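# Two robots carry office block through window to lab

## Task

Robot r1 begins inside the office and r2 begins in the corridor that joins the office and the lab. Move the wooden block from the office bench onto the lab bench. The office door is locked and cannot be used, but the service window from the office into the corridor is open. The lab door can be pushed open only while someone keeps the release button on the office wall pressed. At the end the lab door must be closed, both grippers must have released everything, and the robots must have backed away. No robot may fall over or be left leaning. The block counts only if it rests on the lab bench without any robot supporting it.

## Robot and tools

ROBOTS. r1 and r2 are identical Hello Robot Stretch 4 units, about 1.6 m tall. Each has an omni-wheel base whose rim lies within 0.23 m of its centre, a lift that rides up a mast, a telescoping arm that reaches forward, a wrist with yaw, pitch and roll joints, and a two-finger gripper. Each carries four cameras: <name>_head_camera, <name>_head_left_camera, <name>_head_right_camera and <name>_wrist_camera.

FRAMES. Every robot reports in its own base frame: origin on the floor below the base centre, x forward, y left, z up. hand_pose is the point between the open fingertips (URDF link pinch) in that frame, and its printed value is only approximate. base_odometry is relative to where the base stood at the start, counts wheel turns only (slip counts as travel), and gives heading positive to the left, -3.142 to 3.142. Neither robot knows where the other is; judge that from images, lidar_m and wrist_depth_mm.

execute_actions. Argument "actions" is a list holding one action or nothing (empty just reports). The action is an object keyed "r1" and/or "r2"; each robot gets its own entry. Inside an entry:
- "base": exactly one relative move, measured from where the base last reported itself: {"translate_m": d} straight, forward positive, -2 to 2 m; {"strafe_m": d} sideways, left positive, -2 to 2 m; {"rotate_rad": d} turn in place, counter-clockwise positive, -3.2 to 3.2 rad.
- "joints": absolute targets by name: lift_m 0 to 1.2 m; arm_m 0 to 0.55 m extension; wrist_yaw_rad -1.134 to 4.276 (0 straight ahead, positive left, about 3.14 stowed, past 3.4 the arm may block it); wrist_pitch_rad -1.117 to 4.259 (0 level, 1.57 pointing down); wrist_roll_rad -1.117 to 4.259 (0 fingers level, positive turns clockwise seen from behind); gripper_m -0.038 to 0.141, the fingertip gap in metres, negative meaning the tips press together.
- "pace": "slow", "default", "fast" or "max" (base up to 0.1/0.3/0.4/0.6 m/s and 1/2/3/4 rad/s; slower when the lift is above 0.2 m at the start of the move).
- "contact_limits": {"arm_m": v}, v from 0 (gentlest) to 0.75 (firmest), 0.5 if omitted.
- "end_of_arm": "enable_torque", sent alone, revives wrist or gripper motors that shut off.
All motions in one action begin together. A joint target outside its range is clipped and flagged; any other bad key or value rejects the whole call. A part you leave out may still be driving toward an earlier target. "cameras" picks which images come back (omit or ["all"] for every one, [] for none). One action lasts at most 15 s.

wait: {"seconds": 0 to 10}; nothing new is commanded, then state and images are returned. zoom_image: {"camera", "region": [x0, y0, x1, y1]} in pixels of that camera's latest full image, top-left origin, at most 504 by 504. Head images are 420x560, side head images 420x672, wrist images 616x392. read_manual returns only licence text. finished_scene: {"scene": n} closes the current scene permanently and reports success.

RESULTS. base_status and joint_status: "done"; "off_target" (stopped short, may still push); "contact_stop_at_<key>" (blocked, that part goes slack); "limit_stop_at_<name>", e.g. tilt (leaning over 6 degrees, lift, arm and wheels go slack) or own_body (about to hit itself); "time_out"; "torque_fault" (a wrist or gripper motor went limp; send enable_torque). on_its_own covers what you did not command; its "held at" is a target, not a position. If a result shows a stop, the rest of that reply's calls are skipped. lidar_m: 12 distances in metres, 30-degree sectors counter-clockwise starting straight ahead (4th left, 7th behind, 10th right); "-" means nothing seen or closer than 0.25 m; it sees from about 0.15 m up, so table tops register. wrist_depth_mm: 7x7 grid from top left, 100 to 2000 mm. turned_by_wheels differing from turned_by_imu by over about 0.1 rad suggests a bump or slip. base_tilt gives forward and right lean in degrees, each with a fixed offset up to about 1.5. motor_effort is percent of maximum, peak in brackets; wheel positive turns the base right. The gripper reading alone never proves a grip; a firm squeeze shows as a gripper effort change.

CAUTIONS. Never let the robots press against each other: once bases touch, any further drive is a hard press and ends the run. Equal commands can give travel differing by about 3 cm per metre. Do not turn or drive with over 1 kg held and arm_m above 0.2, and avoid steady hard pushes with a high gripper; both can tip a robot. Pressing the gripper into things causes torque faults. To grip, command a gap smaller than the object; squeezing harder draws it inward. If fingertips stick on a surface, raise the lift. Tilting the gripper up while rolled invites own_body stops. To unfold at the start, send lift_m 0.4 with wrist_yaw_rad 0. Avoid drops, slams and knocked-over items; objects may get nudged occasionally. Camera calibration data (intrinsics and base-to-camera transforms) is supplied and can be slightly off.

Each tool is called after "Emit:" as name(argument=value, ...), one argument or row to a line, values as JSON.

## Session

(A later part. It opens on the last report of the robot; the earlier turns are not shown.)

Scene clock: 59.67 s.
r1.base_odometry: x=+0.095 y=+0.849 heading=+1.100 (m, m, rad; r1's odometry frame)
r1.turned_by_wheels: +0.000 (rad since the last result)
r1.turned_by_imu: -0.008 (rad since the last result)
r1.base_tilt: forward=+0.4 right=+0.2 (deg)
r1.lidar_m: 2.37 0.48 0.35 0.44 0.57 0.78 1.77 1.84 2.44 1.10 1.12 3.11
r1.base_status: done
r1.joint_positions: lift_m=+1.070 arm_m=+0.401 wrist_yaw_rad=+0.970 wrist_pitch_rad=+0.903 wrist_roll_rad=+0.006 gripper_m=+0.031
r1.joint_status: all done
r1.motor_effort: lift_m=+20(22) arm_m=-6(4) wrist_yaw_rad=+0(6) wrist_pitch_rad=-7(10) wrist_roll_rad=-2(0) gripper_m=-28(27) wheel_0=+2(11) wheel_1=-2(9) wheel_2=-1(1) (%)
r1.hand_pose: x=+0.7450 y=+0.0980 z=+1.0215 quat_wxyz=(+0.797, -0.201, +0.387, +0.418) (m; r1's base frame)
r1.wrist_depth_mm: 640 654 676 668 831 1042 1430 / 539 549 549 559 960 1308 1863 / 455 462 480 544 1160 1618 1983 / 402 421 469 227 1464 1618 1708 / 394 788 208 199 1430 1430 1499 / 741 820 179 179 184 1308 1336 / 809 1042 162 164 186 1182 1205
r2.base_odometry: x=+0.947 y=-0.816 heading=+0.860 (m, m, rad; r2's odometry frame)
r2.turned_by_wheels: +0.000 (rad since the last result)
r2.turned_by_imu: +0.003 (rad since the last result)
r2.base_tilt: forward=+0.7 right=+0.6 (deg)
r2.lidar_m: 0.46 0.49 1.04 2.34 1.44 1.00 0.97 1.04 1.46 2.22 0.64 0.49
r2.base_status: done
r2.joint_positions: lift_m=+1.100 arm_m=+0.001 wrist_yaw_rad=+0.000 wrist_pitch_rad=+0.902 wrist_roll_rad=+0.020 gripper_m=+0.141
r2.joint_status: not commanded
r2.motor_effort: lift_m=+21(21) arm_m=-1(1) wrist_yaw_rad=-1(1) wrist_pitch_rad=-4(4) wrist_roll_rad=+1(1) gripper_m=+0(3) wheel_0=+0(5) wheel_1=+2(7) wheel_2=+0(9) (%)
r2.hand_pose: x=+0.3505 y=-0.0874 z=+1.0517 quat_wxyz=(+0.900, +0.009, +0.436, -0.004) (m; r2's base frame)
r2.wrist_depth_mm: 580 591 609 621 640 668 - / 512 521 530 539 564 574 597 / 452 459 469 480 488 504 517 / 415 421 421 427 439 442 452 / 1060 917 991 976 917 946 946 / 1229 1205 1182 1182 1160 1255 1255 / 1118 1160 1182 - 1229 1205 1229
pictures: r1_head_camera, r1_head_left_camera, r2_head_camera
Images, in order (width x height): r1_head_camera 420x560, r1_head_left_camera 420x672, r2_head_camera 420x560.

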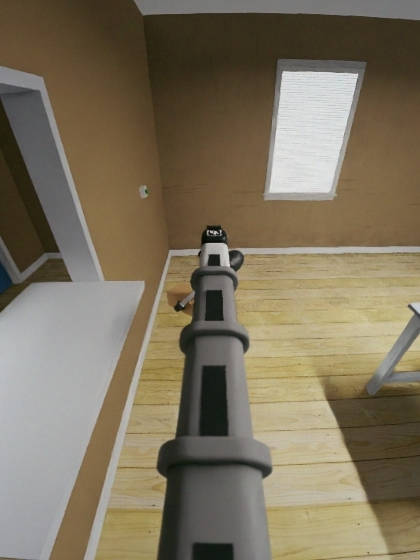

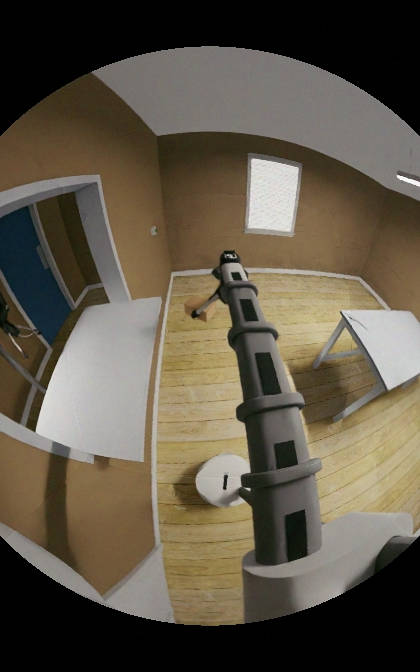

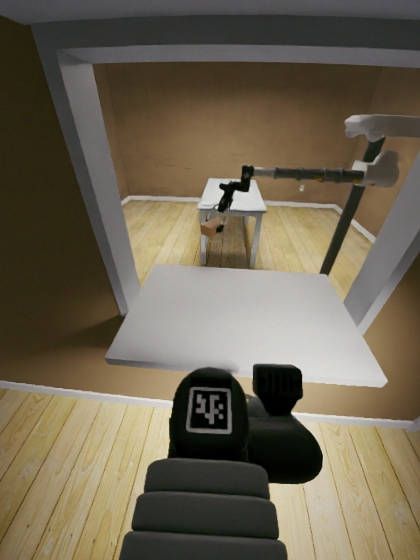

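Emit:
execute_actions(
  actions=[
    {"r1":{"base":{"rotate_rad":0.7},"joints":{"lift_m":1.04,"wrist_yaw_rad":0.9,"arm_m":0.5}}},
  ],
  cameras=["r1_wrist_camera","r2_head_camera"],
)

Scene clock: 64.13 s.
r1.base_odometry: x=+0.095 y=+0.849 heading=+1.800 (m, m, rad; r1's odometry frame)
r1.turned_by_wheels: +0.700 (rad since the last result)
r1.turned_by_imu: +0.687 (rad since the last result)
r1.base_tilt: forward=+0.3 right=+0.3 (deg)
r1.lidar_m: 0.40 0.34 0.54 0.61 0.86 1.76 1.93 3.01 1.10 1.19 3.04 0.85
r1.base_status: done
r1.joint_positions: lift_m=+1.040 arm_m=+0.499 wrist_yaw_rad=+0.900 wrist_pitch_rad=+0.903 wrist_roll_rad=+0.006 gripper_m=+0.031
r1.joint_status: all done
r1.motor_effort: lift_m=+17(20) arm_m=+5(13) wrist_yaw_rad=+0(2) wrist_pitch_rad=-9(10) wrist_roll_rad=+1(1) gripper_m=-26(26) wheel_0=+0(6) wheel_1=-1(7) wheel_2=+0(6) (%)
r1.hand_pose: x=+0.8495 y=+0.0857 z=+0.9918 quat_wxyz=(+0.811, -0.188, +0.394, +0.390) (m; r1's base frame)
r1.wrist_depth_mm: 1808 1863 1808 1808 1756 1808 1983 / 1983 - - - - - - / 415 424 430 439 442 459 466 / 362 368 366 226 387 392 397 / 322 325 207 200 336 345 349 / 289 286 178 178 185 307 309 / 260 257 162 164 186 273 281
r2.base_odometry: x=+0.947 y=-0.816 heading=+0.860 (m, m, rad; r2's odometry frame)
r2.turned_by_wheels: +0.000 (rad since the last result)
r2.turned_by_imu: +0.002 (rad since the last result)
r2.base_tilt: forward=+0.8 right=+0.6 (deg)
r2.lidar_m: 0.47 0.50 1.03 2.33 1.45 1.00 0.97 1.04 1.48 2.22 0.65 0.48
r2.base_status: not commanded
r2.joint_positions: lift_m=+1.100 arm_m=+0.001 wrist_yaw_rad=+0.000 wrist_pitch_rad=+0.902 wrist_roll_rad=+0.020 gripper_m=+0.141
r2.joint_status: not commanded
r2.motor_effort: lift_m=+21(21) arm_m=-1(1) wrist_yaw_rad=-1(1) wrist_pitch_rad=-4(5) wrist_roll_rad=+1(0) gripper_m=-1(2) wheel_0=+0(0) wheel_1=+2(2) wheel_2=+0(1) (%)
r2.hand_pose: x=+0.3505 y=-0.0874 z=+1.0517 quat_wxyz=(+0.900, +0.009, +0.436, -0.004) (m; r2's base frame)
r2.wrist_depth_mm: 585 585 603 591 640 661 - / 517 521 530 544 554 574 591 / 459 459 469 477 488 500 517 / 418 421 424 430 439 445 455 / 1060 917 991 976 917 946 946 / 1229 1205 1182 1138 1138 1255 1281 / 1118 1160 1182 - 1205 1182 1229
pictures: r1_wrist_camera, r2_head_camera
camera_calibration (this result's frames):
r1_wrist_camera: T_world_to_cam=[[0.785923, -0.616341, 0.0494758, -0.671895], [-0.448894, -0.623767, -0.639851, 1.13185], [0.425228, 0.480664, -0.766905, 0.579473], [0, 0, 0, 1]] pos_world=[0.789729, 0.0133606, 1.20186]
Images, in order (width x height): r1_wrist_camera 616x392, r2_head_camera 420x560.

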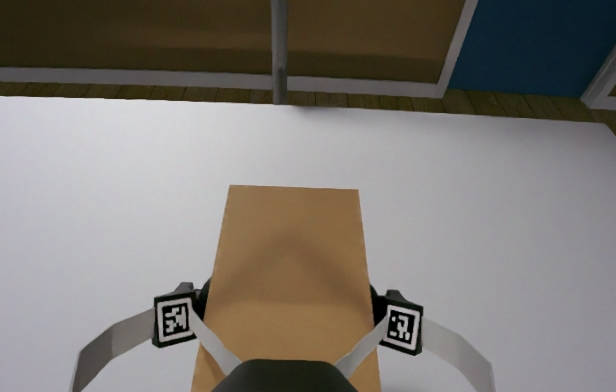

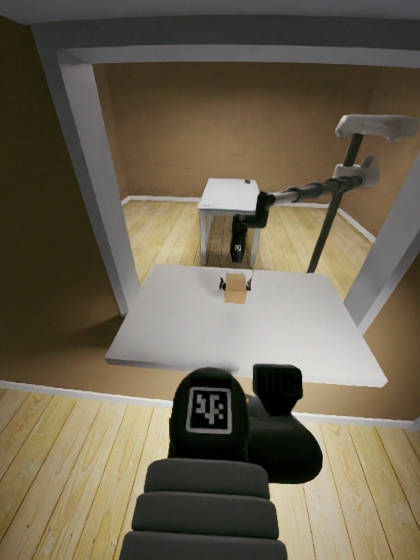

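Depth 368→307 means lowering 0.048.

Emit:
execute_actions(
  actions=[
    {"r1":{"joints":{"lift_m":0.991}}},
  ],
  cameras=[],
)

Emit:
execute_actions(
  actions=[
    {"r1":{"joints":{"gripper_m":0.135}}},
  ],
  cameras=[],
)

Emit:
execute_actions(
  actions=[
    {"r1":{"joints":{"lift_m":1.07},"pace":"fast"}},
  ],
  cameras=[],
)

Emit:
execute_actions(
  actions=[
    {"r1":{"base":{"rotate_rad":-0.72},"joints":{"arm_m":0.1,"gripper_m":0.05},"pace":"fast"},"r2":{"joints":{"arm_m":0.2,"lift_m":1.07},"pace":"slow"}},
  ],
  cameras=["r1_head_camera","r2_wrist_camera"],
)

Scene clock: 70.03 s.
r1.base_odometry: x=+0.095 y=+0.849 heading=+1.800 (m, m, rad; r1's odometry frame)
r1.turned_by_wheels: +0.000 (rad since the last result)
r1.turned_by_imu: -0.001 (rad since the last result)
r1.base_tilt: forward=+0.3 right=+0.3 (deg)
r1.lidar_m: 0.41 0.34 0.54 0.61 0.87 1.77 1.95 3.03 1.13 1.19 3.04 0.84
r1.base_status: not commanded
r1.joint_positions: lift_m=+0.991 arm_m=+0.499 wrist_yaw_rad=+0.900 wrist_pitch_rad=+0.903 wrist_roll_rad=+0.006 gripper_m=+0.031
r1.joint_status: all done
r1.motor_effort: lift_m=+17(16) arm_m=+5(5) wrist_yaw_rad=+1(0) wrist_pitch_rad=-9(10) wrist_roll_rad=+0(1) gripper_m=-24(26) wheel_0=-1(1) wheel_1=-1(1) wheel_2=+0(0) (%)
r1.hand_pose: x=+0.8495 y=+0.0856 z=+0.9428 quat_wxyz=(+0.811, -0.188, +0.394, +0.390) (m; r1's base frame)
r1.wrist_depth_mm: 1808 1756 1863 1863 1808 1863 1863 / 404 410 415 427 439 449 - / 345 349 355 364 368 377 384 / 300 306 300 226 320 325 329 / 265 270 206 199 282 286 289 / 238 236 179 178 184 255 257 / 217 213 162 164 186 226 236
r2.base_odometry: x=+0.947 y=-0.816 heading=+0.860 (m, m, rad; r2's odometry frame)
r2.turned_by_wheels: +0.000 (rad since the last result)
r2.turned_by_imu: +0.001 (rad since the last result)
r2.base_tilt: forward=+0.8 right=+0.6 (deg)
r2.lidar_m: 0.46 0.51 1.04 2.33 1.45 0.99 0.97 1.04 1.47 2.25 0.67 0.48
r2.base_status: not commanded
r2.joint_positions: lift_m=+1.100 arm_m=+0.001 wrist_yaw_rad=+0.000 wrist_pitch_rad=+0.902 wrist_roll_rad=+0.020 gripper_m=+0.141
r2.joint_status: not commanded
r2.motor_effort: lift_m=+21(21) arm_m=-1(1) wrist_yaw_rad=-1(1) wrist_pitch_rad=-4(4) wrist_roll_rad=+0(0) gripper_m=+1(1) wheel_0=+0(0) wheel_1=+2(2) wheel_2=+0(0) (%)
r2.hand_pose: x=+0.3505 y=-0.0874 z=+1.0517 quat_wxyz=(+0.900, +0.009, +0.436, -0.004) (m; r2's base frame)
r2.wrist_depth_mm: 580 591 597 525 640 668 - / 517 525 530 544 559 574 585 / 452 462 469 477 488 504 512 / 415 424 424 430 436 445 452 / 1060 931 991 976 917 960 931 / 1205 1205 1205 1138 1138 1255 1255 / 1138 1138 1160 - 1205 1205 1229
pictures: none
No camera images: the call's "cameras" was empty. Leave "cameras" out to get every camera's image.

Scene clock: 72.03 s.
r1.base_odometry: x=+0.095 y=+0.849 heading=+1.800 (m, m, rad; r1's odometry frame)
r1.turned_by_wheels: +0.000 (rad since the last result)
r1.turned_by_imu: -0.001 (rad since the last result)
r1.base_tilt: forward=+0.2 right=+0.4 (deg)
r1.lidar_m: 0.43 0.35 0.53 0.61 0.87 1.77 1.94 3.00 1.12 1.20 3.04 0.87
r1.base_status: not commanded
r1.joint_positions: lift_m=+0.991 arm_m=+0.499 wrist_yaw_rad=+0.900 wrist_pitch_rad=+0.901 wrist_roll_rad=+0.006 gripper_m=+0.135
r1.joint_status: all done
r1.motor_effort: lift_m=+16(16) arm_m=+5(5) wrist_yaw_rad=+0(0) wrist_pitch_rad=-2(7) wrist_roll_rad=+1(0) gripper_m=-1(24) wheel_0=+0(1) wheel_1=-1(2) wheel_2=+0(0) (%)
r1.hand_pose: x=+0.8498 y=+0.0860 z=+0.9432 quat_wxyz=(+0.811, -0.187, +0.393, +0.391) (m; r1's base frame)
r1.wrist_depth_mm: 1808 1863 1808 1863 1808 1863 1863 / 407 415 424 427 442 - - / 345 351 357 364 375 382 389 / 303 307 307 238 322 329 336 / 268 272 263 209 286 290 293 / 239 196 190 188 198 254 259 / 219 220 171 152 224 231 237
r2.base_odometry: x=+0.947 y=-0.816 heading=+0.860 (m, m, rad; r2's odometry frame)
r2.turned_by_wheels: +0.000 (rad since the last result)
r2.turned_by_imu: +0.001 (rad since the last result)
r2.base_tilt: forward=+0.7 right=+0.7 (deg)
r2.lidar_m: 0.47 0.49 1.04 2.33 1.43 1.01 0.97 1.04 1.45 2.23 0.65 0.50
r2.base_status: not commanded
r2.joint_positions: lift_m=+1.100 arm_m=+0.001 wrist_yaw_rad=+0.000 wrist_pitch_rad=+0.902 wrist_roll_rad=+0.020 gripper_m=+0.141
r2.joint_status: not commanded
r2.motor_effort: lift_m=+21(22) arm_m=-1(1) wrist_yaw_rad=-1(1) wrist_pitch_rad=-4(4) wrist_roll_rad=+0(1) gripper_m=+1(0) wheel_0=+1(0) wheel_1=+2(2) wheel_2=+0(0) (%)
r2.hand_pose: x=+0.3505 y=-0.0874 z=+1.0517 quat_wxyz=(+0.900, +0.009, +0.436, -0.004) (m; r2's base frame)
r2.wrist_depth_mm: 585 597 597 535 634 661 - / 517 521 535 535 559 574 597 / 455 459 469 477 492 500 517 / 418 421 421 430 436 442 452 / 1060 917 1008 976 917 931 946 / 1205 1229 1182 1160 1138 1281 1255 / 1138 1160 1160 - 1205 1205 1229
pictures: none
No camera images: the call's "cameras" was empty. Leave "cameras" out to get every camera's image.

Scene clock: 73.10 s.
r1.base_odometry: x=+0.095 y=+0.849 heading=+1.800 (m, m, rad; r1's odometry frame)
r1.turned_by_wheels: +0.000 (rad since the last result)
r1.turned_by_imu: +0.000 (rad since the last result)
r1.base_tilt: forward=+0.3 right=+0.4 (deg)
r1.lidar_m: 0.41 0.35 0.53 0.60 0.88 1.77 1.94 3.00 1.10 1.18 3.03 0.84
r1.base_status: not commanded
r1.joint_positions: lift_m=+1.070 arm_m=+0.499 wrist_yaw_rad=+0.900 wrist_pitch_rad=+0.901 wrist_roll_rad=+0.006 gripper_m=+0.135
r1.joint_status: all done
r1.motor_effort: lift_m=+20(21) arm_m=+5(6) wrist_yaw_rad=+0(0) wrist_pitch_rad=-2(4) wrist_roll_rad=+2(0) gripper_m=-1(0) wheel_0=-1(1) wheel_1=-1(1) wheel_2=+0(0) (%)
r1.hand_pose: x=+0.8497 y=+0.0859 z=+1.0219 quat_wxyz=(+0.811, -0.187, +0.393, +0.390) (m; r1's base frame)
r1.wrist_depth_mm: 1808 1808 1708 1756 1808 1863 1808 / - - - - - - - / 455 469 484 488 492 504 - / 399 404 413 421 427 433 442 / 353 359 366 373 379 382 387 / 319 196 279 270 216 334 343 / 290 293 290 151 303 306 312
r2.base_odometry: x=+0.947 y=-0.816 heading=+0.860 (m, m, rad; r2's odometry frame)
r2.turned_by_wheels: +0.000 (rad since the last result)
r2.turned_by_imu: +0.000 (rad since the last result)
r2.base_tilt: forward=+0.7 right=+0.5 (deg)
r2.lidar_m: 0.47 0.50 1.05 2.35 1.44 0.99 0.97 1.03 1.45 2.23 0.66 0.48
r2.base_status: not commanded
r2.joint_positions: lift_m=+1.100 arm_m=+0.001 wrist_yaw_rad=+0.000 wrist_pitch_rad=+0.902 wrist_roll_rad=+0.020 gripper_m=+0.141
r2.joint_status: not commanded
r2.motor_effort: lift_m=+21(21) arm_m=-1(1) wrist_yaw_rad=-1(1) wrist_pitch_rad=-4(4) wrist_roll_rad=+1(0) gripper_m=+2(1) wheel_0=+0(0) wheel_1=+3(2) wheel_2=-1(0) (%)
r2.hand_pose: x=+0.3505 y=-0.0874 z=+1.0517 quat_wxyz=(+0.900, +0.009, +0.436, -0.004) (m; r2's base frame)
r2.wrist_depth_mm: 585 591 597 535 640 668 - / 517 525 525 535 554 574 597 / 455 459 469 477 488 500 512 / 415 424 421 430 436 445 452 / 1042 931 1008 976 917 931 946 / 1229 1205 1205 1160 1138 1255 1255 / 1138 1160 1182 - 1205 1205 1229
pictures: none
No camera images: the call's "cameras" was empty. Leave "cameras" out to get every camera's image.

Scene clock: 76.37 s.
r1.base_odometry: x=+0.095 y=+0.849 heading=+1.081 (m, m, rad; r1's odometry frame)
r1.turned_by_wheels: -0.719 (rad since the last result)
r1.turned_by_imu: -0.709 (rad since the last result)
r1.base_tilt: forward=+0.4 right=+0.2 (deg)
r1.lidar_m: 2.61 0.49 0.35 0.43 0.56 0.76 1.76 1.83 2.40 1.14 1.10 1.48
r1.base_status: done
r1.joint_positions: lift_m=+1.070 arm_m=+0.101 wrist_yaw_rad=+0.900 wrist_pitch_rad=+0.902 wrist_roll_rad=+0.006 gripper_m=+0.050
r1.joint_status: all done
r1.motor_effort: lift_m=+20(20) arm_m=-5(13) wrist_yaw_rad=+1(2) wrist_pitch_rad=-4(4) wrist_roll_rad=-1(0) gripper_m=-6(3) wheel_0=+2(6) wheel_1=+2(5) wheel_2=+1(4) (%)
r1.hand_pose: x=+0.4516 y=+0.0858 z=+1.0218 quat_wxyz=(+0.811, -0.187, +0.394, +0.390) (m; r1's base frame)
r1.wrist_depth_mm: 654 591 683 699 750 1229 - / 539 554 564 580 1078 1618 - / 466 469 496 976 1336 1863 - / 407 430 878 1182 1576 1661 1756 / 389 798 1025 1336 1464 1464 1499 / 732 891 204 1255 1255 1308 1308 / 831 931 1098 1138 1118 1205 1205
r2.base_odometry: x=+0.947 y=-0.816 heading=+0.860 (m, m, rad; r2's odometry frame)
r2.turned_by_wheels: +0.000 (rad since the last result)
r2.turned_by_imu: +0.001 (rad since the last result)
r2.base_tilt: forward=+0.8 right=+0.7 (deg)
r2.lidar_m: 0.47 0.51 1.05 2.34 1.46 1.01 0.97 1.02 1.47 2.22 0.65 0.48
r2.base_status: not commanded
r2.joint_positions: lift_m=+1.070 arm_m=+0.199 wrist_yaw_rad=+0.000 wrist_pitch_rad=+0.902 wrist_roll_rad=+0.020 gripper_m=+0.141
r2.joint_status: all done
r2.motor_effort: lift_m=+14(23) arm_m=+5(5) wrist_yaw_rad=-1(1) wrist_pitch_rad=-4(4) wrist_roll_rad=+0(0) gripper_m=+0(1) wheel_0=+0(0) wheel_1=+2(3) wheel_2=+0(0) (%)
r2.hand_pose: x=+0.5490 y=-0.0874 z=+1.0223 quat_wxyz=(+0.900, +0.009, +0.436, -0.004) (m; r2's base frame)
r2.wrist_depth_mm: 530 539 549 564 580 603 809 / 469 477 480 413 508 525 539 / 415 421 418 387 445 455 469 / 370 377 382 392 399 404 410 / 336 340 349 353 357 366 370 / 306 303 307 320 317 327 334 / 285 290 294 - 304 303 309
pictures: r1_head_camera, r2_wrist_camera
camera_calibration (this result's frames):
r2_wrist_camera: T_world_to_cam=[[-0.00828154, -0.999165, 0.0399973, -0.134162], [-0.799961, -0.01738, -0.5998, 1.10082], [0.599995, -0.0369635, -0.79915, 0.7135], [0, 0, 0, 1]] pos_world=[0.451404, -0.0885446, 1.23583]
Images, in order (width x height): r1_head_camera 420x560, r2_wrist_camera 616x392.

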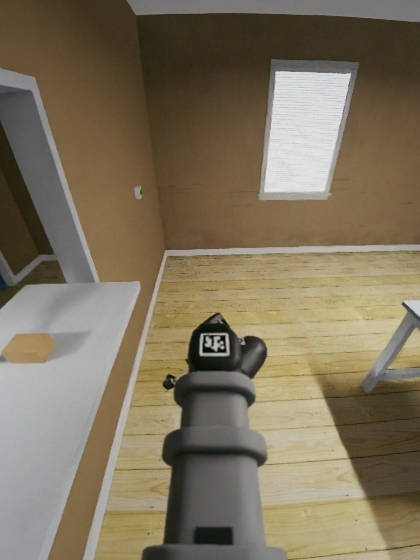

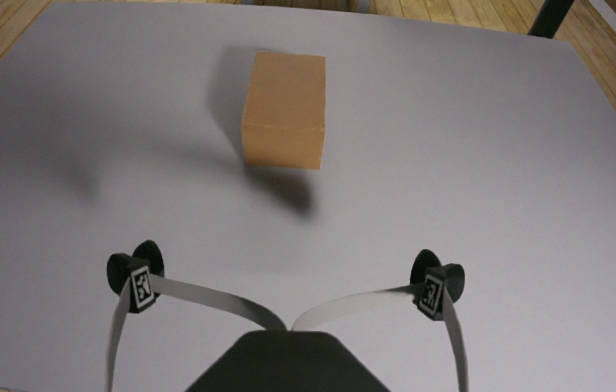

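Emit:
execute_actions(
  actions=[
    {"r1":{"base":{"translate_m":1.8},"joints":{"arm_m":0,"gripper_m":-0.01,"wrist_yaw_rad":0,"wrist_pitch_rad":0,"lift_m":0.93},"pace":"max"},"r2":{"joints":{"arm_m":0.43,"lift_m":1.03}}},
  ],
  cameras=[],
)

Emit:
execute_actions(
  actions=[
    {"r1":{"base":{"rotate_rad":1.62},"pace":"fast"},"r2":{"joints":{"lift_m":1.008}}},
  ],
  cameras=["r1_head_camera","r1_wrist_camera","r2_wrist_camera"],
)

Scene clock: 87.27 s.
r1.base_odometry: x=+0.942 y=+2.437 heading=+1.081 (m, m, rad; r1's odometry frame)
r1.turned_by_wheels: +0.000 (rad since the last result)
r1.turned_by_imu: -0.004 (rad since the last result)
r1.base_tilt: forward=+0.3 right=+0.2 (deg)
r1.lidar_m: 1.20 0.95 0.64 0.62 0.65 0.88 1.42 1.50 1.32 3.67 1.76 1.27
r1.base_status: done
r1.joint_positions: lift_m=+0.930 arm_m=+0.003 wrist_yaw_rad=+0.000 wrist_pitch_rad=+0.002 wrist_roll_rad=+0.006 gripper_m=-0.010
r1.joint_status: all done
joint sent to its limit — the command would take r1.arm_m past its lower limit, so that joint was sent only as far as its limit.
r1.motor_effort: lift_m=+17(18) arm_m=-6(10) wrist_yaw_rad=+1(4) wrist_pitch_rad=-6(12) wrist_roll_rad=-1(1) gripper_m=-11(11) wheel_0=+2(6) wheel_1=+2(5) wheel_2=+0(10) (%)
r1.hand_pose: x=+0.4627 y=-0.0874 z=+1.1076 quat_wxyz=(+1.000, +0.003, +0.001, +0.000) (m; r1's base frame)
r1.wrist_depth_mm: 917 946 960 991 1008 1042 1042 / 917 917 976 976 1008 1008 1060 / 891 917 931 976 991 991 1025 / 904 917 946 976 976 1008 1042 / 891 904 931 946 976 991 991 / 891 904 187 200 976 991 1025 / 878 891 904 182 164 991 991
r2.base_odometry: x=+0.947 y=-0.816 heading=+0.860 (m, m, rad; r2's odometry frame)
r2.turned_by_wheels: +0.000 (rad since the last result)
r2.turned_by_imu: +0.003 (rad since the last result)
r2.base_tilt: forward=+0.8 right=+0.7 (deg)
r2.lidar_m: 0.46 0.49 1.04 2.33 1.42 1.00 0.97 1.04 1.46 2.23 0.65 0.48
r2.base_status: not commanded
r2.joint_positions: lift_m=+1.030 arm_m=+0.429 wrist_yaw_rad=+0.000 wrist_pitch_rad=+0.901 wrist_roll_rad=+0.020 gripper_m=+0.141
r2.joint_status: all done
r2.motor_effort: lift_m=+15(14) arm_m=+5(4) wrist_yaw_rad=+0(1) wrist_pitch_rad=-4(5) wrist_roll_rad=+0(0) gripper_m=+0(1) wheel_0=+0(0) wheel_1=+3(2) wheel_2=+0(1) (%)
r2.hand_pose: x=+0.7791 y=-0.0874 z=+0.9823 quat_wxyz=(+0.900, +0.009, +0.436, -0.004) (m; r2's base frame)
r2.wrist_depth_mm: 1983 - - - - - - / 407 415 421 430 442 1983 - / 362 366 370 379 389 399 407 / 324 329 334 342 347 355 359 / 293 296 249 242 314 319 324 / 267 264 213 218 276 285 291 / 248 253 227 - 265 265 271
pictures: none
No camera images: the call's "cameras" was empty. Leave "cameras" out to get every camera's image.

Scene clock: 89.43 s.
r1.base_odometry: x=+0.942 y=+2.437 heading=+2.701 (m, m, rad; r1's odometry frame)
r1.turned_by_wheels: +1.620 (rad since the last result)
r1.turned_by_imu: +1.594 (rad since the last result)
r1.base_tilt: forward=+0.2 right=+0.4 (deg)
r1.lidar_m: 0.62 0.67 0.88 1.61 1.43 1.30 3.79 1.69 1.25 1.19 0.91 0.64
r1.base_status: done
r1.joint_positions: lift_m=+0.930 arm_m=+0.003 wrist_yaw_rad=+0.000 wrist_pitch_rad=+0.002 wrist_roll_rad=+0.006 gripper_m=-0.010
r1.joint_status: not commanded
r1.motor_effort: lift_m=+17(17) arm_m=-5(5) wrist_yaw_rad=-1(0) wrist_pitch_rad=-5(5) wrist_roll_rad=+0(0) gripper_m=-11(10) wheel_0=-1(5) wheel_1=-2(8) wheel_2=+1(7) (%)
r1.hand_pose: x=+0.4627 y=-0.0874 z=+1.1076 quat_wxyz=(+1.000, +0.003, +0.001, +0.000) (m; r1's base frame)
r1.wrist_depth_mm: 394 399 407 410 415 418 424 / 392 397 402 407 413 415 421 / 392 397 402 404 407 413 418 / 389 392 399 402 402 407 415 / 387 389 397 399 402 399 410 / 382 387 187 200 399 366 410 / 379 384 384 182 164 399 402
r2.base_odometry: x=+0.947 y=-0.816 heading=+0.860 (m, m, rad; r2's odometry frame)
r2.turned_by_wheels: +0.000 (rad since the last result)
r2.turned_by_imu: +0.001 (rad since the last result)
r2.base_tilt: forward=+0.8 right=+0.7 (deg)
r2.lidar_m: 0.46 0.50 1.05 2.34 1.44 1.00 0.96 1.03 1.47 2.24 0.64 0.49
r2.base_status: not commanded
r2.joint_positions: lift_m=+1.008 arm_m=+0.429 wrist_yaw_rad=+0.000 wrist_pitch_rad=+0.901 wrist_roll_rad=+0.020 gripper_m=+0.141
r2.joint_status: all done
r2.motor_effort: lift_m=+15(15) arm_m=+5(5) wrist_yaw_rad=-1(0) wrist_pitch_rad=-4(5) wrist_roll_rad=+0(0) gripper_m=+0(1) wheel_0=+0(0) wheel_1=+2(3) wheel_2=+0(1) (%)
r2.hand_pose: x=+0.7791 y=-0.0874 z=+0.9603 quat_wxyz=(+0.900, +0.009, +0.436, -0.004) (m; r2's base frame)
r2.wrist_depth_mm: 1983 1983 1983 - - - - / 375 384 389 397 407 418 - / 332 336 343 349 357 366 373 / 298 303 300 240 320 325 332 / 270 273 223 218 287 294 296 / 246 243 191 196 254 263 268 / 229 232 183 - 244 244 -
pictures: r1_head_camera, r1_wrist_camera, r2_wrist_camera
camera_calibration (this result's frames):
r1_wrist_camera: T_world_to_cam=[[-0.0351688, -0.998772, 0.0349017, -0.117629], [0.0245362, -0.0357757, -0.999059, 1.15457], [0.99908, -0.0342793, 0.0257642, -0.272551], [0, 0, 0, 1]] pos_world=[0.239834, -0.0855213, 1.16461]
r2_wrist_camera: T_world_to_cam=[[-0.00849181, -0.999164, 0.0399961, -0.129649], [-0.799884, -0.0172159, -0.599908, 1.24771], [0.600094, -0.0370865, -0.799069, 0.525774], [0, 0, 0, 1]] pos_world=[0.681409, -0.0885613, 1.17383]
Images, in order (width x height): r1_head_camera 420x560, r1_wrist_camera 616x392, r2_wrist_camera 616x392.

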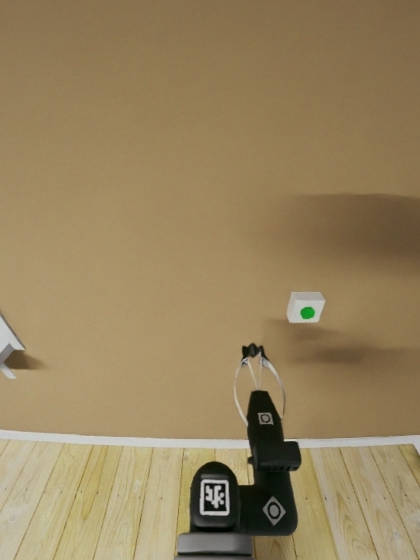

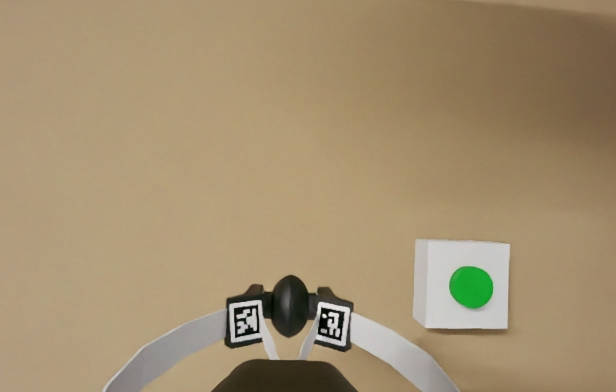

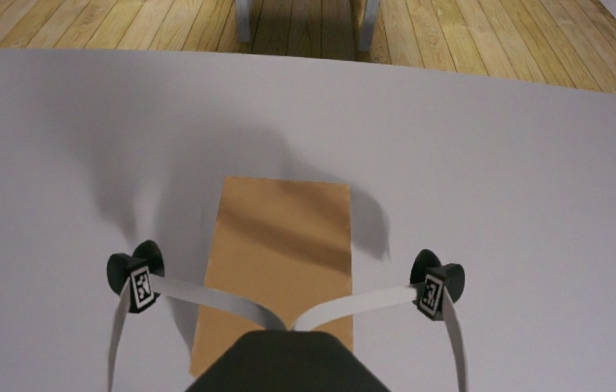

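Emit:
execute_actions(
  actions=[
    {"r1":{"base":{"strafe_m":-0.172},"joints":{"lift_m":0.914,"arm_m":0.06}},"r2":{"joints":{"lift_m":1.002,"gripper_m":0.025}}},
  ],
  cameras=[],
)

Emit:
execute_actions(
  actions=[
    {"r2":{"joints":{"lift_m":1.05,"arm_m":0.01}}},
  ],
  cameras=["r1_wrist_camera","r2_wrist_camera"],
)

Scene clock: 94.70 s.
r1.base_odometry: x=+1.015 y=+2.593 heading=+2.701 (m, m, rad; r1's odometry frame)
r1.turned_by_wheels: +0.000 (rad since the last result)
r1.turned_by_imu: -0.001 (rad since the last result)
r1.base_tilt: forward=+0.3 right=+0.2 (deg)
r1.lidar_m: 0.59 0.67 0.91 1.62 1.43 1.41 3.79 1.40 1.08 1.02 0.89 0.63
r1.base_status: done
r1.joint_positions: lift_m=+0.914 arm_m=+0.059 wrist_yaw_rad=+0.000 wrist_pitch_rad=+0.002 wrist_roll_rad=+0.006 gripper_m=-0.010
r1.joint_status: all done
r1.motor_effort: lift_m=+16(16) arm_m=+6(6) wrist_yaw_rad=+0(0) wrist_pitch_rad=-6(4) wrist_roll_rad=-2(0) gripper_m=-13(11) wheel_0=+0(9) wheel_1=+0(9) wheel_2=+1(1) (%)
r1.hand_pose: x=+0.5184 y=-0.0874 z=+1.0917 quat_wxyz=(+1.000, +0.003, +0.001, +0.000) (m; r1's base frame)
r1.wrist_depth_mm: 343 345 349 353 357 359 368 / 340 343 347 349 355 355 362 / 338 340 343 349 349 357 357 / 338 336 342 347 351 351 359 / 330 336 340 304 345 351 355 / 329 332 187 200 345 347 353 / 327 330 332 181 164 345 347
r2.base_odometry: x=+0.947 y=-0.816 heading=+0.860 (m, m, rad; r2's odometry frame)
r2.turned_by_wheels: +0.000 (rad since the last result)
r2.turned_by_imu: +0.002 (rad since the last result)
r2.base_tilt: forward=+0.8 right=+0.6 (deg)
r2.lidar_m: 0.47 0.51 1.04 2.34 1.45 1.01 0.97 1.03 1.46 2.22 0.64 0.49
r2.base_status: not commanded
r2.joint_positions: lift_m=+1.002 arm_m=+0.429 wrist_yaw_rad=+0.000 wrist_pitch_rad=+0.903 wrist_roll_rad=+0.020 gripper_m=+0.026
r2.joint_status: all done
r2.motor_effort: lift_m=+16(15) arm_m=+5(5) wrist_yaw_rad=+0(0) wrist_pitch_rad=-9(9) wrist_roll_rad=+0(1) gripper_m=-24(25) wheel_0=+0(0) wheel_1=+3(2) wheel_2=+0(0) (%)
r2.hand_pose: x=+0.7787 y=-0.0874 z=+0.9539 quat_wxyz=(+0.900, +0.009, +0.436, -0.004) (m; r2's base frame)
r2.wrist_depth_mm: 1921 1983 1983 - - - - / 364 370 377 384 392 407 421 / 322 327 332 340 345 355 364 / 287 293 286 216 309 315 320 / 262 265 198 196 279 285 287 / 238 179 179 179 187 258 259 / 223 224 164 - 235 236 -
pictures: none
No camera images: the call's "cameras" was empty. Leave "cameras" out to get every camera's image.

Scene clock: 97.03 s.
r1.base_odometry: x=+1.015 y=+2.593 heading=+2.701 (m, m, rad; r1's odometry frame)
r1.turned_by_wheels: +0.000 (rad since the last result)
r1.turned_by_imu: -0.001 (rad since the last result)
r1.base_tilt: forward=+0.4 right=+0.3 (deg)
r1.lidar_m: 0.60 0.66 0.90 1.64 1.42 1.40 3.77 1.40 1.08 1.01 0.88 0.64
r1.base_status: not commanded
r1.joint_positions: lift_m=+0.914 arm_m=+0.059 wrist_yaw_rad=+0.000 wrist_pitch_rad=+0.002 wrist_roll_rad=+0.006 gripper_m=-0.010
r1.joint_status: not commanded
r1.motor_effort: lift_m=+16(16) arm_m=+6(6) wrist_yaw_rad=+1(0) wrist_pitch_rad=-7(8) wrist_roll_rad=+0(1) gripper_m=-12(13) wheel_0=+0(0) wheel_1=+0(1) wheel_2=+0(0) (%)
r1.hand_pose: x=+0.5184 y=-0.0874 z=+1.0917 quat_wxyz=(+1.000, +0.003, +0.001, +0.000) (m; r1's base frame)
r1.wrist_depth_mm: 343 347 347 351 357 362 366 / 343 343 345 351 355 359 364 / 336 340 345 347 351 355 357 / 336 338 343 347 349 351 357 / 332 336 340 306 349 349 353 / 330 336 187 200 342 349 351 / 329 329 334 181 164 345 349
r2.base_odometry: x=+0.947 y=-0.816 heading=+0.860 (m, m, rad; r2's odometry frame)
r2.turned_by_wheels: +0.000 (rad since the last result)
r2.turned_by_imu: +0.001 (rad since the last result)
r2.base_tilt: forward=+0.7 right=+0.7 (deg)
r2.lidar_m: 0.45 0.51 1.05 2.33 1.45 1.00 0.96 1.03 1.45 2.22 0.65 0.50
r2.base_status: not commanded
r2.joint_positions: lift_m=+1.050 arm_m=+0.011 wrist_yaw_rad=+0.000 wrist_pitch_rad=+0.903 wrist_roll_rad=+0.020 gripper_m=+0.026
r2.joint_status: all done
r2.motor_effort: lift_m=+23(23) arm_m=-5(5) wrist_yaw_rad=+0(0) wrist_pitch_rad=-10(9) wrist_roll_rad=+0(0) gripper_m=-28(21) wheel_0=+0(0) wheel_1=+2(3) wheel_2=+0(0) (%)
r2.hand_pose: x=+0.3603 y=-0.0874 z=+1.0013 quat_wxyz=(+0.900, +0.009, +0.436, -0.004) (m; r2's base frame)
r2.wrist_depth_mm: 496 504 517 525 539 564 580 / 439 445 452 459 477 488 504 / 389 394 402 407 418 424 436 / 382 373 364 216 382 384 387 / 1042 991 197 196 878 931 917 / 1160 179 179 179 187 1205 1229 / 1098 1098 164 - 1138 1160 1182
pictures: r1_wrist_camera, r2_wrist_camera
camera_calibration (this result's frames):
r1_wrist_camera: T_world_to_cam=[[-0.0352245, -0.99877, 0.0348972, -0.115095], [0.0246604, -0.0357768, -0.999055, 1.13726], [0.999075, -0.0343306, 0.0258903, -0.327963], [0, 0, 0, 1]] pos_world=[0.29556, -0.0855247, 1.1487]
r2_wrist_camera: T_world_to_cam=[[-0.00867631, -0.999161, 0.0400136, -0.134843], [-0.801098, -0.0170035, -0.598292, 0.936209], [0.59847, -0.0372458, -0.800279, 0.811589], [0, 0, 0, 1]] pos_world=[0.263113, -0.0885829, 1.21502]
Images, in order (width x height): r1_wrist_camera 616x392, r2_wrist_camera 616x392.

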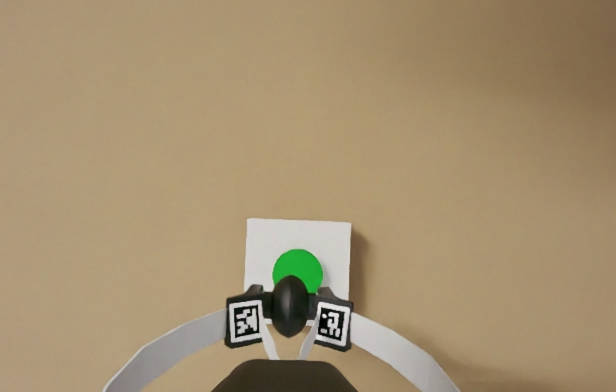

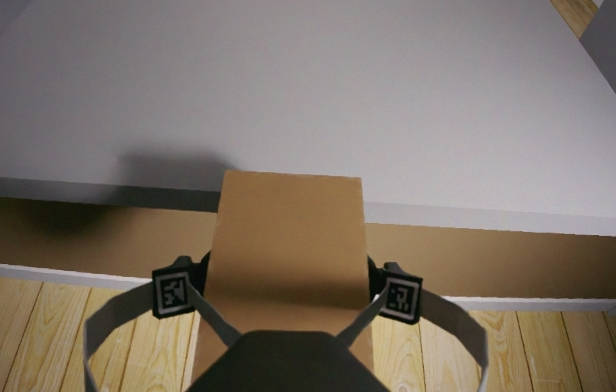

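Emit:
execute_actions(
  actions=[
    {"r1":{"base":{"strafe_m":-0.005},"joints":{"lift_m":0.921,"arm_m":0.095},"pace":"slow"},"r2":{"base":{"strafe_m":1.38},"joints":{"wrist_yaw_rad":0.6},"pace":"max"}},
  ],
  cameras=[],
)

Emit:
execute_actions(
  actions=[
    {"r1":{"joints":{"arm_m":0.113},"pace":"slow"},"r2":{"base":{"translate_m":-0.68},"joints":{"lift_m":0.6},"pace":"fast"}},
  ],
  cameras=["r1_wrist_camera","r1_head_camera","r2_head_left_camera"],
)

Scene clock: 107.70 s.
r1.base_odometry: x=+1.017 y=+2.597 heading=+2.701 (m, m, rad; r1's odometry frame)
r1.turned_by_wheels: +0.000 (rad since the last result)
r1.turned_by_imu: -0.003 (rad since the last result)
r1.base_tilt: forward=+0.3 right=+0.4 (deg)
r1.lidar_m: 0.58 0.66 0.90 1.62 1.44 1.41 3.79 1.42 1.06 1.01 0.91 0.66
r1.base_status: done
r1.joint_positions: lift_m=+0.921 arm_m=+0.094 wrist_yaw_rad=+0.000 wrist_pitch_rad=+0.002 wrist_roll_rad=+0.006 gripper_m=-0.010
r1.joint_status: all done
r1.motor_effort: lift_m=+20(21) arm_m=+6(10) wrist_yaw_rad=-1(0) wrist_pitch_rad=-5(5) wrist_roll_rad=-1(0) gripper_m=-10(10) wheel_0=+2(5) wheel_1=-3(4) wheel_2=+0(0) (%)
r1.hand_pose: x=+0.5534 y=-0.0874 z=+1.0984 quat_wxyz=(+1.000, +0.003, +0.001, +0.000) (m; r1's base frame)
r1.wrist_depth_mm: 309 309 315 317 320 325 329 / 304 309 312 312 317 322 324 / 304 306 309 315 317 320 324 / 301 303 307 309 315 315 322 / 298 301 303 272 312 314 317 / 298 298 187 200 307 312 317 / 296 297 300 181 164 310 312
r2.base_odometry: x=-0.098 y=+0.085 heading=+0.860 (m, m, rad; r2's odometry frame)
r2.turned_by_wheels: +0.000 (rad since the last result)
r2.turned_by_imu: +0.004 (rad since the last result)
r2.base_tilt: forward=+0.8 right=+0.7 (deg)
r2.lidar_m: 0.76 0.80 0.98 0.95 0.98 0.95 0.99 1.06 1.38 1.81 1.03 0.78
r2.base_status: done
r2.joint_positions: lift_m=+1.050 arm_m=+0.011 wrist_yaw_rad=+0.600 wrist_pitch_rad=+0.903 wrist_roll_rad=+0.020 gripper_m=+0.026
r2.joint_status: all done
r2.motor_effort: lift_m=+22(22) arm_m=-5(5) wrist_yaw_rad=+0(12) wrist_pitch_rad=-9(10) wrist_roll_rad=+1(0) gripper_m=-27(25) wheel_0=+0(8) wheel_1=+1(11) wheel_2=+0(1) (%)
r2.hand_pose: x=+0.3785 y=+0.0287 z=+1.0014 quat_wxyz=(+0.861, -0.120, +0.420, +0.262) (m; r2's base frame)
r2.wrist_depth_mm: 878 931 750 609 512 442 397 / 931 1060 866 691 569 484 430 / 1025 1255 1042 798 654 539 473 / 1118 1397 1205 216 723 609 521 / 1205 1308 198 196 820 699 585 / 1182 179 179 179 186 750 676 / 1098 1098 164 - 1138 917 759
pictures: none
No camera images: the call's "cameras" was empty. Leave "cameras" out to get every camera's image.

Scene clock: 111.17 s.
r1.base_odometry: x=+1.017 y=+2.597 heading=+2.701 (m, m, rad; r1's odometry frame)
r1.turned_by_wheels: +0.000 (rad since the last result)
r1.turned_by_imu: -0.001 (rad since the last result)
r1.base_tilt: forward=+0.2 right=+0.4 (deg)
r1.lidar_m: 0.63 0.67 0.93 1.63 1.43 1.43 3.79 1.40 1.06 1.01 0.91 0.67
r1.base_status: not commanded
r1.joint_positions: lift_m=+0.921 arm_m=+0.112 wrist_yaw_rad=+0.000 wrist_pitch_rad=+0.002 wrist_roll_rad=+0.006 gripper_m=-0.010
r1.joint_status: all done
r1.motor_effort: lift_m=+20(20) arm_m=+6(6) wrist_yaw_rad=+0(0) wrist_pitch_rad=-6(5) wrist_roll_rad=-1(3) gripper_m=-12(11) wheel_0=+2(2) wheel_1=-3(3) wheel_2=+0(0) (%)
r1.hand_pose: x=+0.5714 y=-0.0874 z=+1.0984 quat_wxyz=(+1.000, +0.003, +0.001, +0.000) (m; r1's base frame)
r1.wrist_depth_mm: 290 294 296 300 304 304 307 / 289 290 294 296 303 301 307 / 285 287 293 294 298 301 304 / 285 286 289 294 296 300 303 / 282 285 286 252 296 297 300 / 279 282 187 200 290 294 298 / 279 279 283 182 165 293 297
r2.base_odometry: x=-0.542 y=-0.431 heading=+0.860 (m, m, rad; r2's odometry frame)
r2.turned_by_wheels: +0.000 (rad since the last result)
r2.turned_by_imu: +0.003 (rad since the last result)
r2.base_tilt: forward=+0.8 right=+0.6 (deg)
r2.lidar_m: 1.45 1.34 1.01 0.76 0.41 0.31 0.29 0.32 0.46 1.10 1.69 1.47
r2.base_status: done
r2.joint_positions: lift_m=+0.600 arm_m=+0.011 wrist_yaw_rad=+0.600 wrist_pitch_rad=+0.903 wrist_roll_rad=+0.020 gripper_m=+0.026
r2.joint_status: all done
r2.motor_effort: lift_m=+16(19) arm_m=-4(5) wrist_yaw_rad=+1(0) wrist_pitch_rad=-10(9) wrist_roll_rad=+0(0) gripper_m=-22(23) wheel_0=-2(6) wheel_1=-1(5) wheel_2=-1(10) (%)
r2.hand_pose: x=+0.3785 y=+0.0287 z=+0.5518 quat_wxyz=(+0.861, -0.120, +0.420, +0.262) (m; r2's base frame)
r2.wrist_depth_mm: 917 1078 1308 1336 1281 1098 976 / 960 1118 1182 1182 1205 1182 1042 / 976 1008 1042 1042 1060 1098 1098 / 891 917 866 216 946 976 991 / 809 820 198 196 866 866 878 / 741 179 179 179 187 798 798 / 691 691 164 - 723 732 741
pictures: r1_head_camera, r1_wrist_camera, r2_head_left_camera
camera_calibration (this result's frames):
r1_wrist_camera: T_world_to_cam=[[-0.0352245, -0.99877, 0.0348971, -0.11346], [0.0246605, -0.0357768, -0.999055, 1.14258], [0.999075, -0.0343306, 0.0258904, -0.381055], [0, 0, 0, 1]] pos_world=[0.34853, -0.0855247, 1.15533]
Images, in order (width x height): r1_head_camera 420x560, r1_wrist_camera 616x392, r2_head_left_camera 420x672.

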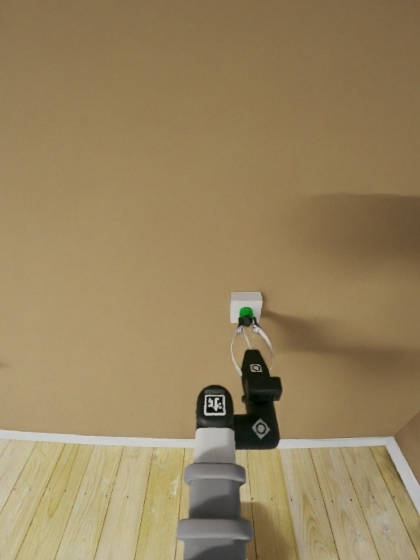

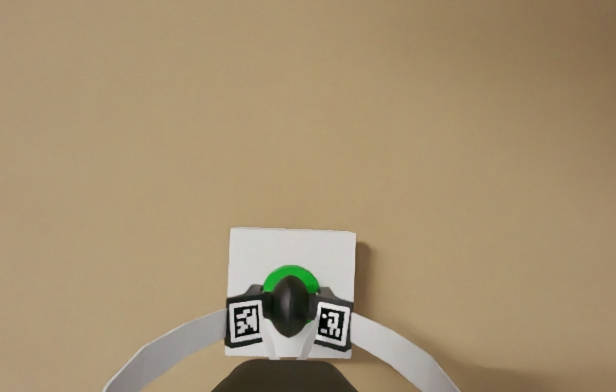

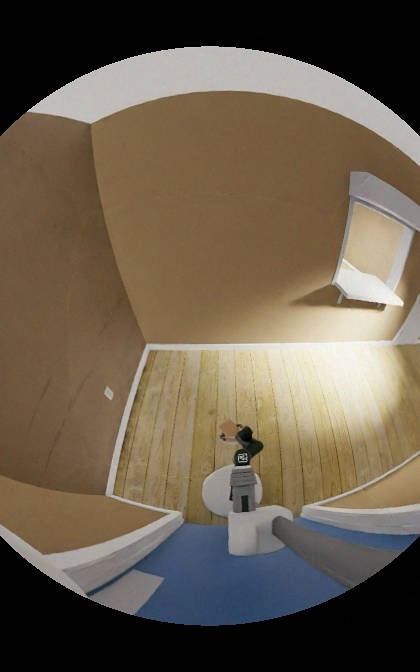

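Emit:
execute_actions(
  actions=[
    {"r1":{"joints":{"arm_m":0.128},"pace":"slow"},"r2":{"base":{"translate_m":-0.05},"pace":"slow"}},
  ],
  cameras=["r1_wrist_camera"],
)

Scene clock: 114.47 s.
r1.base_odometry: x=+1.017 y=+2.597 heading=+2.701 (m, m, rad; r1's odometry frame)
r1.turned_by_wheels: +0.000 (rad since the last result)
r1.turned_by_imu: -0.001 (rad since the last result)
r1.base_tilt: forward=+0.2 right=+0.1 (deg)
r1.lidar_m: 0.62 0.67 0.90 1.61 1.44 1.42 3.80 1.40 1.06 1.02 0.89 0.66
r1.base_status: not commanded
r1.joint_positions: lift_m=+0.921 arm_m=+0.126 wrist_yaw_rad=-0.003 wrist_pitch_rad=+0.002 wrist_roll_rad=+0.006 gripper_m=-0.010
r1.joint_status: all done
r1.motor_effort: lift_m=+20(21) arm_m=+10(9) wrist_yaw_rad=+8(9) wrist_pitch_rad=-4(6) wrist_roll_rad=+1(1) gripper_m=-9(11) wheel_0=+2(2) wheel_1=-2(4) wheel_2=-1(1) (%)
r1.hand_pose: x=+0.5855 y=-0.0882 z=+1.0985 quat_wxyz=(+1.000, +0.003, +0.001, -0.001) (m; r1's base frame)
r1.wrist_depth_mm: 276 278 282 285 289 293 296 / 274 276 281 282 287 290 294 / 273 276 277 281 285 289 289 / 270 273 277 278 282 285 289 / 267 271 274 238 279 283 287 / 266 270 185 199 279 282 283 / 265 266 270 210 174 279 283
r2.base_odometry: x=-0.575 y=-0.468 heading=+0.859 (m, m, rad; r2's odometry frame)
r2.turned_by_wheels: +0.000 (rad since the last result)
r2.turned_by_imu: +0.001 (rad since the last result)
r2.base_tilt: forward=+0.7 right=+0.6 (deg)
r2.lidar_m: 1.49 1.34 1.00 0.60 0.35 0.26 0.25 0.27 0.41 0.83 1.76 1.54
r2.base_status: done
r2.joint_positions: lift_m=+0.600 arm_m=+0.011 wrist_yaw_rad=+0.600 wrist_pitch_rad=+0.903 wrist_roll_rad=+0.020 gripper_m=+0.026
r2.joint_status: not commanded
r2.motor_effort: lift_m=+17(16) arm_m=-5(5) wrist_yaw_rad=+0(0) wrist_pitch_rad=-10(9) wrist_roll_rad=+0(1) gripper_m=-28(24) wheel_0=-3(7) wheel_1=-2(5) wheel_2=+3(7) (%)
r2.hand_pose: x=+0.3785 y=+0.0287 z=+0.5518 quat_wxyz=(+0.861, -0.120, +0.420, +0.262) (m; r2's base frame)
r2.wrist_depth_mm: 917 1098 1308 1366 1281 1160 1008 / 960 1138 1160 1182 1229 1205 1098 / 976 1008 1025 1042 1060 1078 1118 / 891 904 878 216 960 976 976 / 809 820 198 196 854 878 891 / 732 179 179 179 187 798 798 / 683 699 164 - 732 723 741
pictures: r1_wrist_camera
camera_calibration (this result's frames):
r1_wrist_camera: T_world_to_cam=[[-0.0379809, -0.99867, 0.0348799, -0.112116], [0.0250547, -0.0358458, -0.999043, 1.1421], [0.998964, -0.0370706, 0.0263829, -0.39591], [0, 0, 0, 1]] pos_world=[0.362627, -0.0857043, 1.15536]
Images, in order (width x height): r1_wrist_camera 616x392.

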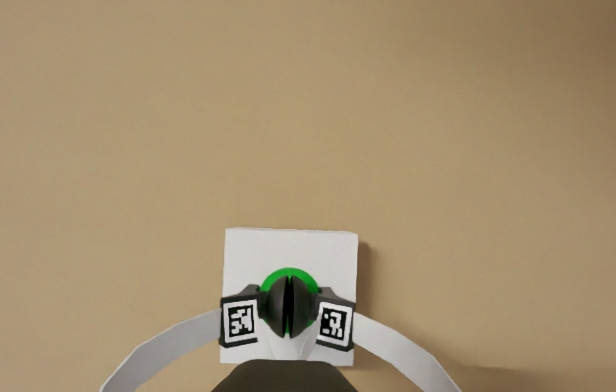

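Emit:
execute_actions(
  actions=[
    {"r1":{"joints":{"arm_m":0.132}},"r2":{"base":{"translate_m":-0.1},"pace":"slow"}},
  ],
  cameras=["r1_wrist_camera","r2_head_left_camera"],
)

Scene clock: 118.37 s.
r1.base_odometry: x=+1.017 y=+2.597 heading=+2.701 (m, m, rad; r1's odometry frame)
r1.turned_by_wheels: +0.000 (rad since the last result)
r1.turned_by_imu: -0.001 (rad since the last result)
r1.base_tilt: forward=+0.3 right=+0.2 (deg)
r1.lidar_m: 0.63 0.66 0.87 1.62 1.44 1.41 3.79 1.39 1.06 1.00 0.89 0.64
r1.base_status: not commanded
r1.joint_positions: lift_m=+0.921 arm_m=+0.130 wrist_yaw_rad=-0.005 wrist_pitch_rad=+0.001 wrist_roll_rad=+0.006 gripper_m=-0.010
r1.joint_status: all done
r1.on_its_own: wrist_yaw_rad is at rest, and its effort (+15) is outside its rest range (-13 to +13)
r1.motor_effort: lift_m=+20(20) arm_m=+12(9) wrist_yaw_rad=+15(15) wrist_pitch_rad=-3(4) wrist_roll_rad=-2(1) gripper_m=-8(9) wheel_0=+2(2) wheel_1=+0(2) wheel_2=-5(5) (%)
r1.hand_pose: x=+0.5888 y=-0.0889 z=+1.0987 quat_wxyz=(+1.000, +0.003, +0.001, -0.003) (m; r1's base frame)
r1.wrist_depth_mm: 273 277 278 282 287 290 294 / 272 274 277 281 285 289 290 / 270 272 276 279 282 286 289 / 267 271 272 277 281 283 286 / 265 268 270 236 278 282 285 / 263 266 185 200 277 282 282 / 263 205 248 234 272 278 281
r2.base_odometry: x=-0.640 y=-0.544 heading=+0.859 (m, m, rad; r2's odometry frame)
r2.turned_by_wheels: +0.000 (rad since the last result)
r2.turned_by_imu: +0.002 (rad since the last result)
r2.base_tilt: forward=+0.7 right=+0.6 (deg)
r2.lidar_m: 1.60 1.36 1.02 0.35 0.31 0.25 - 0.25 0.28 0.56 1.90 1.64
r2.base_status: done
r2.joint_positions: lift_m=+0.600 arm_m=+0.011 wrist_yaw_rad=+0.600 wrist_pitch_rad=+0.903 wrist_roll_rad=+0.020 gripper_m=+0.026
r2.joint_status: not commanded
r2.motor_effort: lift_m=+17(18) arm_m=-5(5) wrist_yaw_rad=+0(1) wrist_pitch_rad=-10(10) wrist_roll_rad=+0(1) gripper_m=-29(28) wheel_0=-2(7) wheel_1=-2(12) wheel_2=+4(13) (%)
r2.hand_pose: x=+0.3784 y=+0.0287 z=+0.5517 quat_wxyz=(+0.861, -0.120, +0.420, +0.262) (m; r2's base frame)
r2.wrist_depth_mm: 917 1098 1308 1336 1336 1229 1118 / 960 1118 1182 1182 1229 1229 1160 / 976 1008 1025 1042 1078 1098 1138 / 891 904 878 216 946 960 991 / 809 831 197 196 854 878 878 / 741 180 179 179 187 788 798 / 683 691 164 - 723 723 741
pictures: r1_wrist_camera, r2_head_left_camera
camera_calibration (this result's frames):
r1_wrist_camera: T_world_to_cam=[[-0.0403633, -0.998577, 0.0348617, -0.111246], [0.0254838, -0.0359076, -0.99903, 1.14187], [0.99886, -0.0394357, 0.0268969, -0.399969], [0, 0, 0, 1]] pos_world=[0.365923, -0.0858587, 1.1554]
Images, in order (width x height): r1_wrist_camera 616x392, r2_head_left_camera 420x672.

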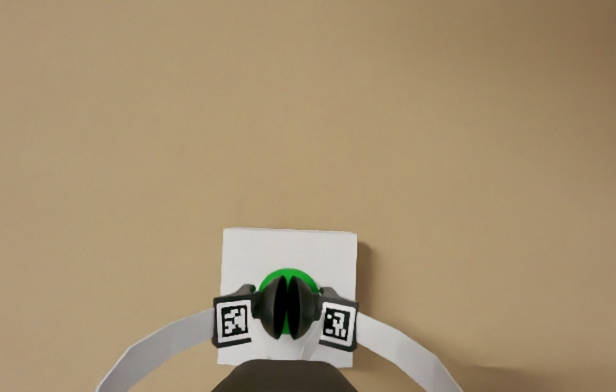

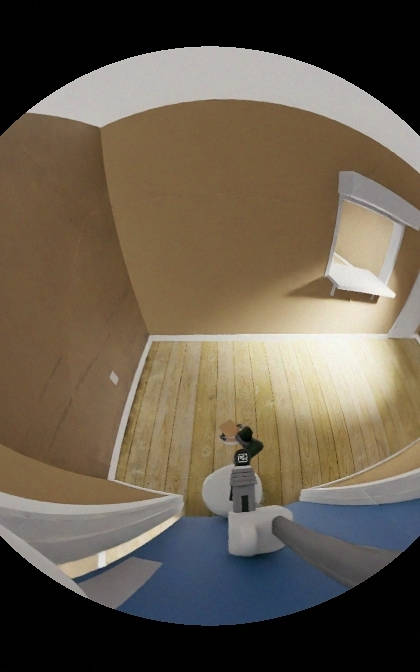

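Opening.

Emit:
execute_actions(
  actions=[
    {"r2":{"base":{"translate_m":-0.72}}},
  ],
  cameras=["r2_head_left_camera","r2_head_right_camera"],
)

Scene clock: 123.83 s.
r1.base_odometry: x=+1.017 y=+2.597 heading=+2.701 (m, m, rad; r1's odometry frame)
r1.turned_by_wheels: +0.000 (rad since the last result)
r1.turned_by_imu: -0.002 (rad since the last result)
r1.base_tilt: forward=+0.2 right=+0.3 (deg)
r1.lidar_m: 0.63 0.65 0.89 1.63 1.46 1.44 3.79 1.40 1.07 1.01 0.90 0.66
r1.base_status: not commanded
r1.joint_positions: lift_m=+0.921 arm_m=+0.130 wrist_yaw_rad=-0.005 wrist_pitch_rad=+0.001 wrist_roll_rad=+0.006 gripper_m=-0.010
r1.joint_status: not commanded
r1.on_its_own: wrist_yaw_rad is at rest, and its effort (+15) is outside its rest range (-13 to +13)
r1.motor_effort: lift_m=+20(20) arm_m=+12(12) wrist_yaw_rad=+15(15) wrist_pitch_rad=-2(2) wrist_roll_rad=+1(1) gripper_m=-9(8) wheel_0=+2(2) wheel_1=-1(0) wheel_2=-5(5) (%)
r1.hand_pose: x=+0.5888 y=-0.0889 z=+1.0987 quat_wxyz=(+1.000, +0.003, +0.001, -0.003) (m; r1's base frame)
r1.wrist_depth_mm: 273 277 279 285 286 289 294 / 271 273 278 279 283 287 293 / 268 273 276 278 282 286 289 / 267 271 274 277 281 283 286 / 266 268 270 238 279 282 285 / 263 266 184 199 276 281 282 / 263 206 249 232 272 277 281
r2.base_odometry: x=-1.110 y=-1.089 heading=+0.859 (m, m, rad; r2's odometry frame)
r2.turned_by_wheels: +0.000 (rad since the last result)
r2.turned_by_imu: +0.004 (rad since the last result)
r2.base_tilt: forward=+0.7 right=+0.5 (deg)
r2.lidar_m: 2.31 0.67 0.79 1.00 1.08 1.53 1.98 0.25 - 0.25 0.29 0.70
r2.base_status: done
r2.joint_positions: lift_m=+0.600 arm_m=+0.011 wrist_yaw_rad=+0.600 wrist_pitch_rad=+0.903 wrist_roll_rad=+0.020 gripper_m=+0.026
r2.joint_status: not commanded
r2.motor_effort: lift_m=+18(18) arm_m=-5(4) wrist_yaw_rad=+1(0) wrist_pitch_rad=-10(11) wrist_roll_rad=+0(0) gripper_m=-24(24) wheel_0=+0(7) wheel_1=-3(9) wheel_2=+1(16) (%)
r2.hand_pose: x=+0.3784 y=+0.0287 z=+0.5517 quat_wxyz=(+0.861, -0.120, +0.420, +0.262) (m; r2's base frame)
r2.wrist_depth_mm: 661 488 591 1366 1397 1430 1464 / 878 564 640 1182 1229 1255 1281 / 976 778 741 1025 1060 1098 1118 / 904 891 691 216 960 976 991 / 798 820 197 196 866 866 891 / 732 179 179 179 187 798 798 / 691 691 164 - 723 723 750
pictures: r2_head_left_camera, r2_head_right_camera
Images, in order (width x height): r2_head_left_camera 420x672, r2_head_right_camera 420x672.

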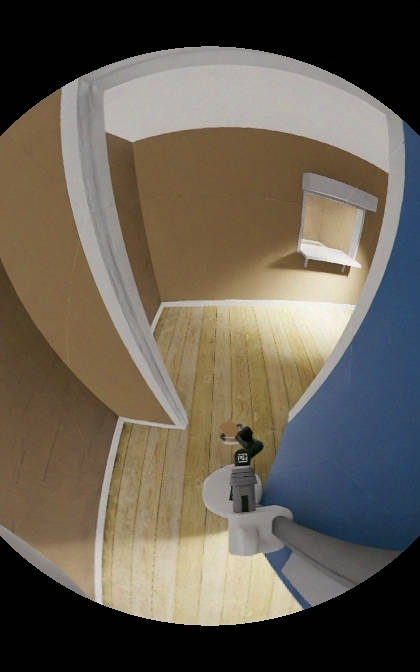

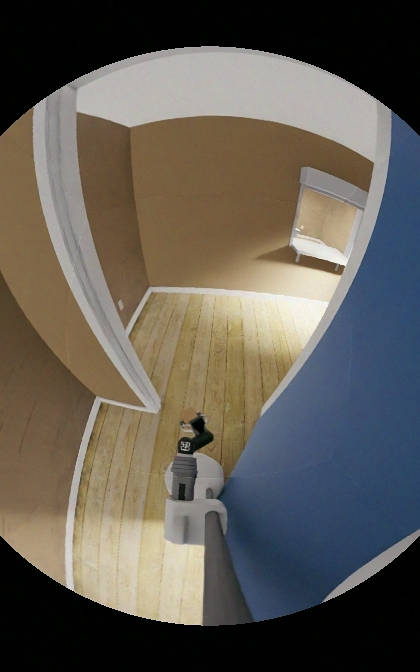

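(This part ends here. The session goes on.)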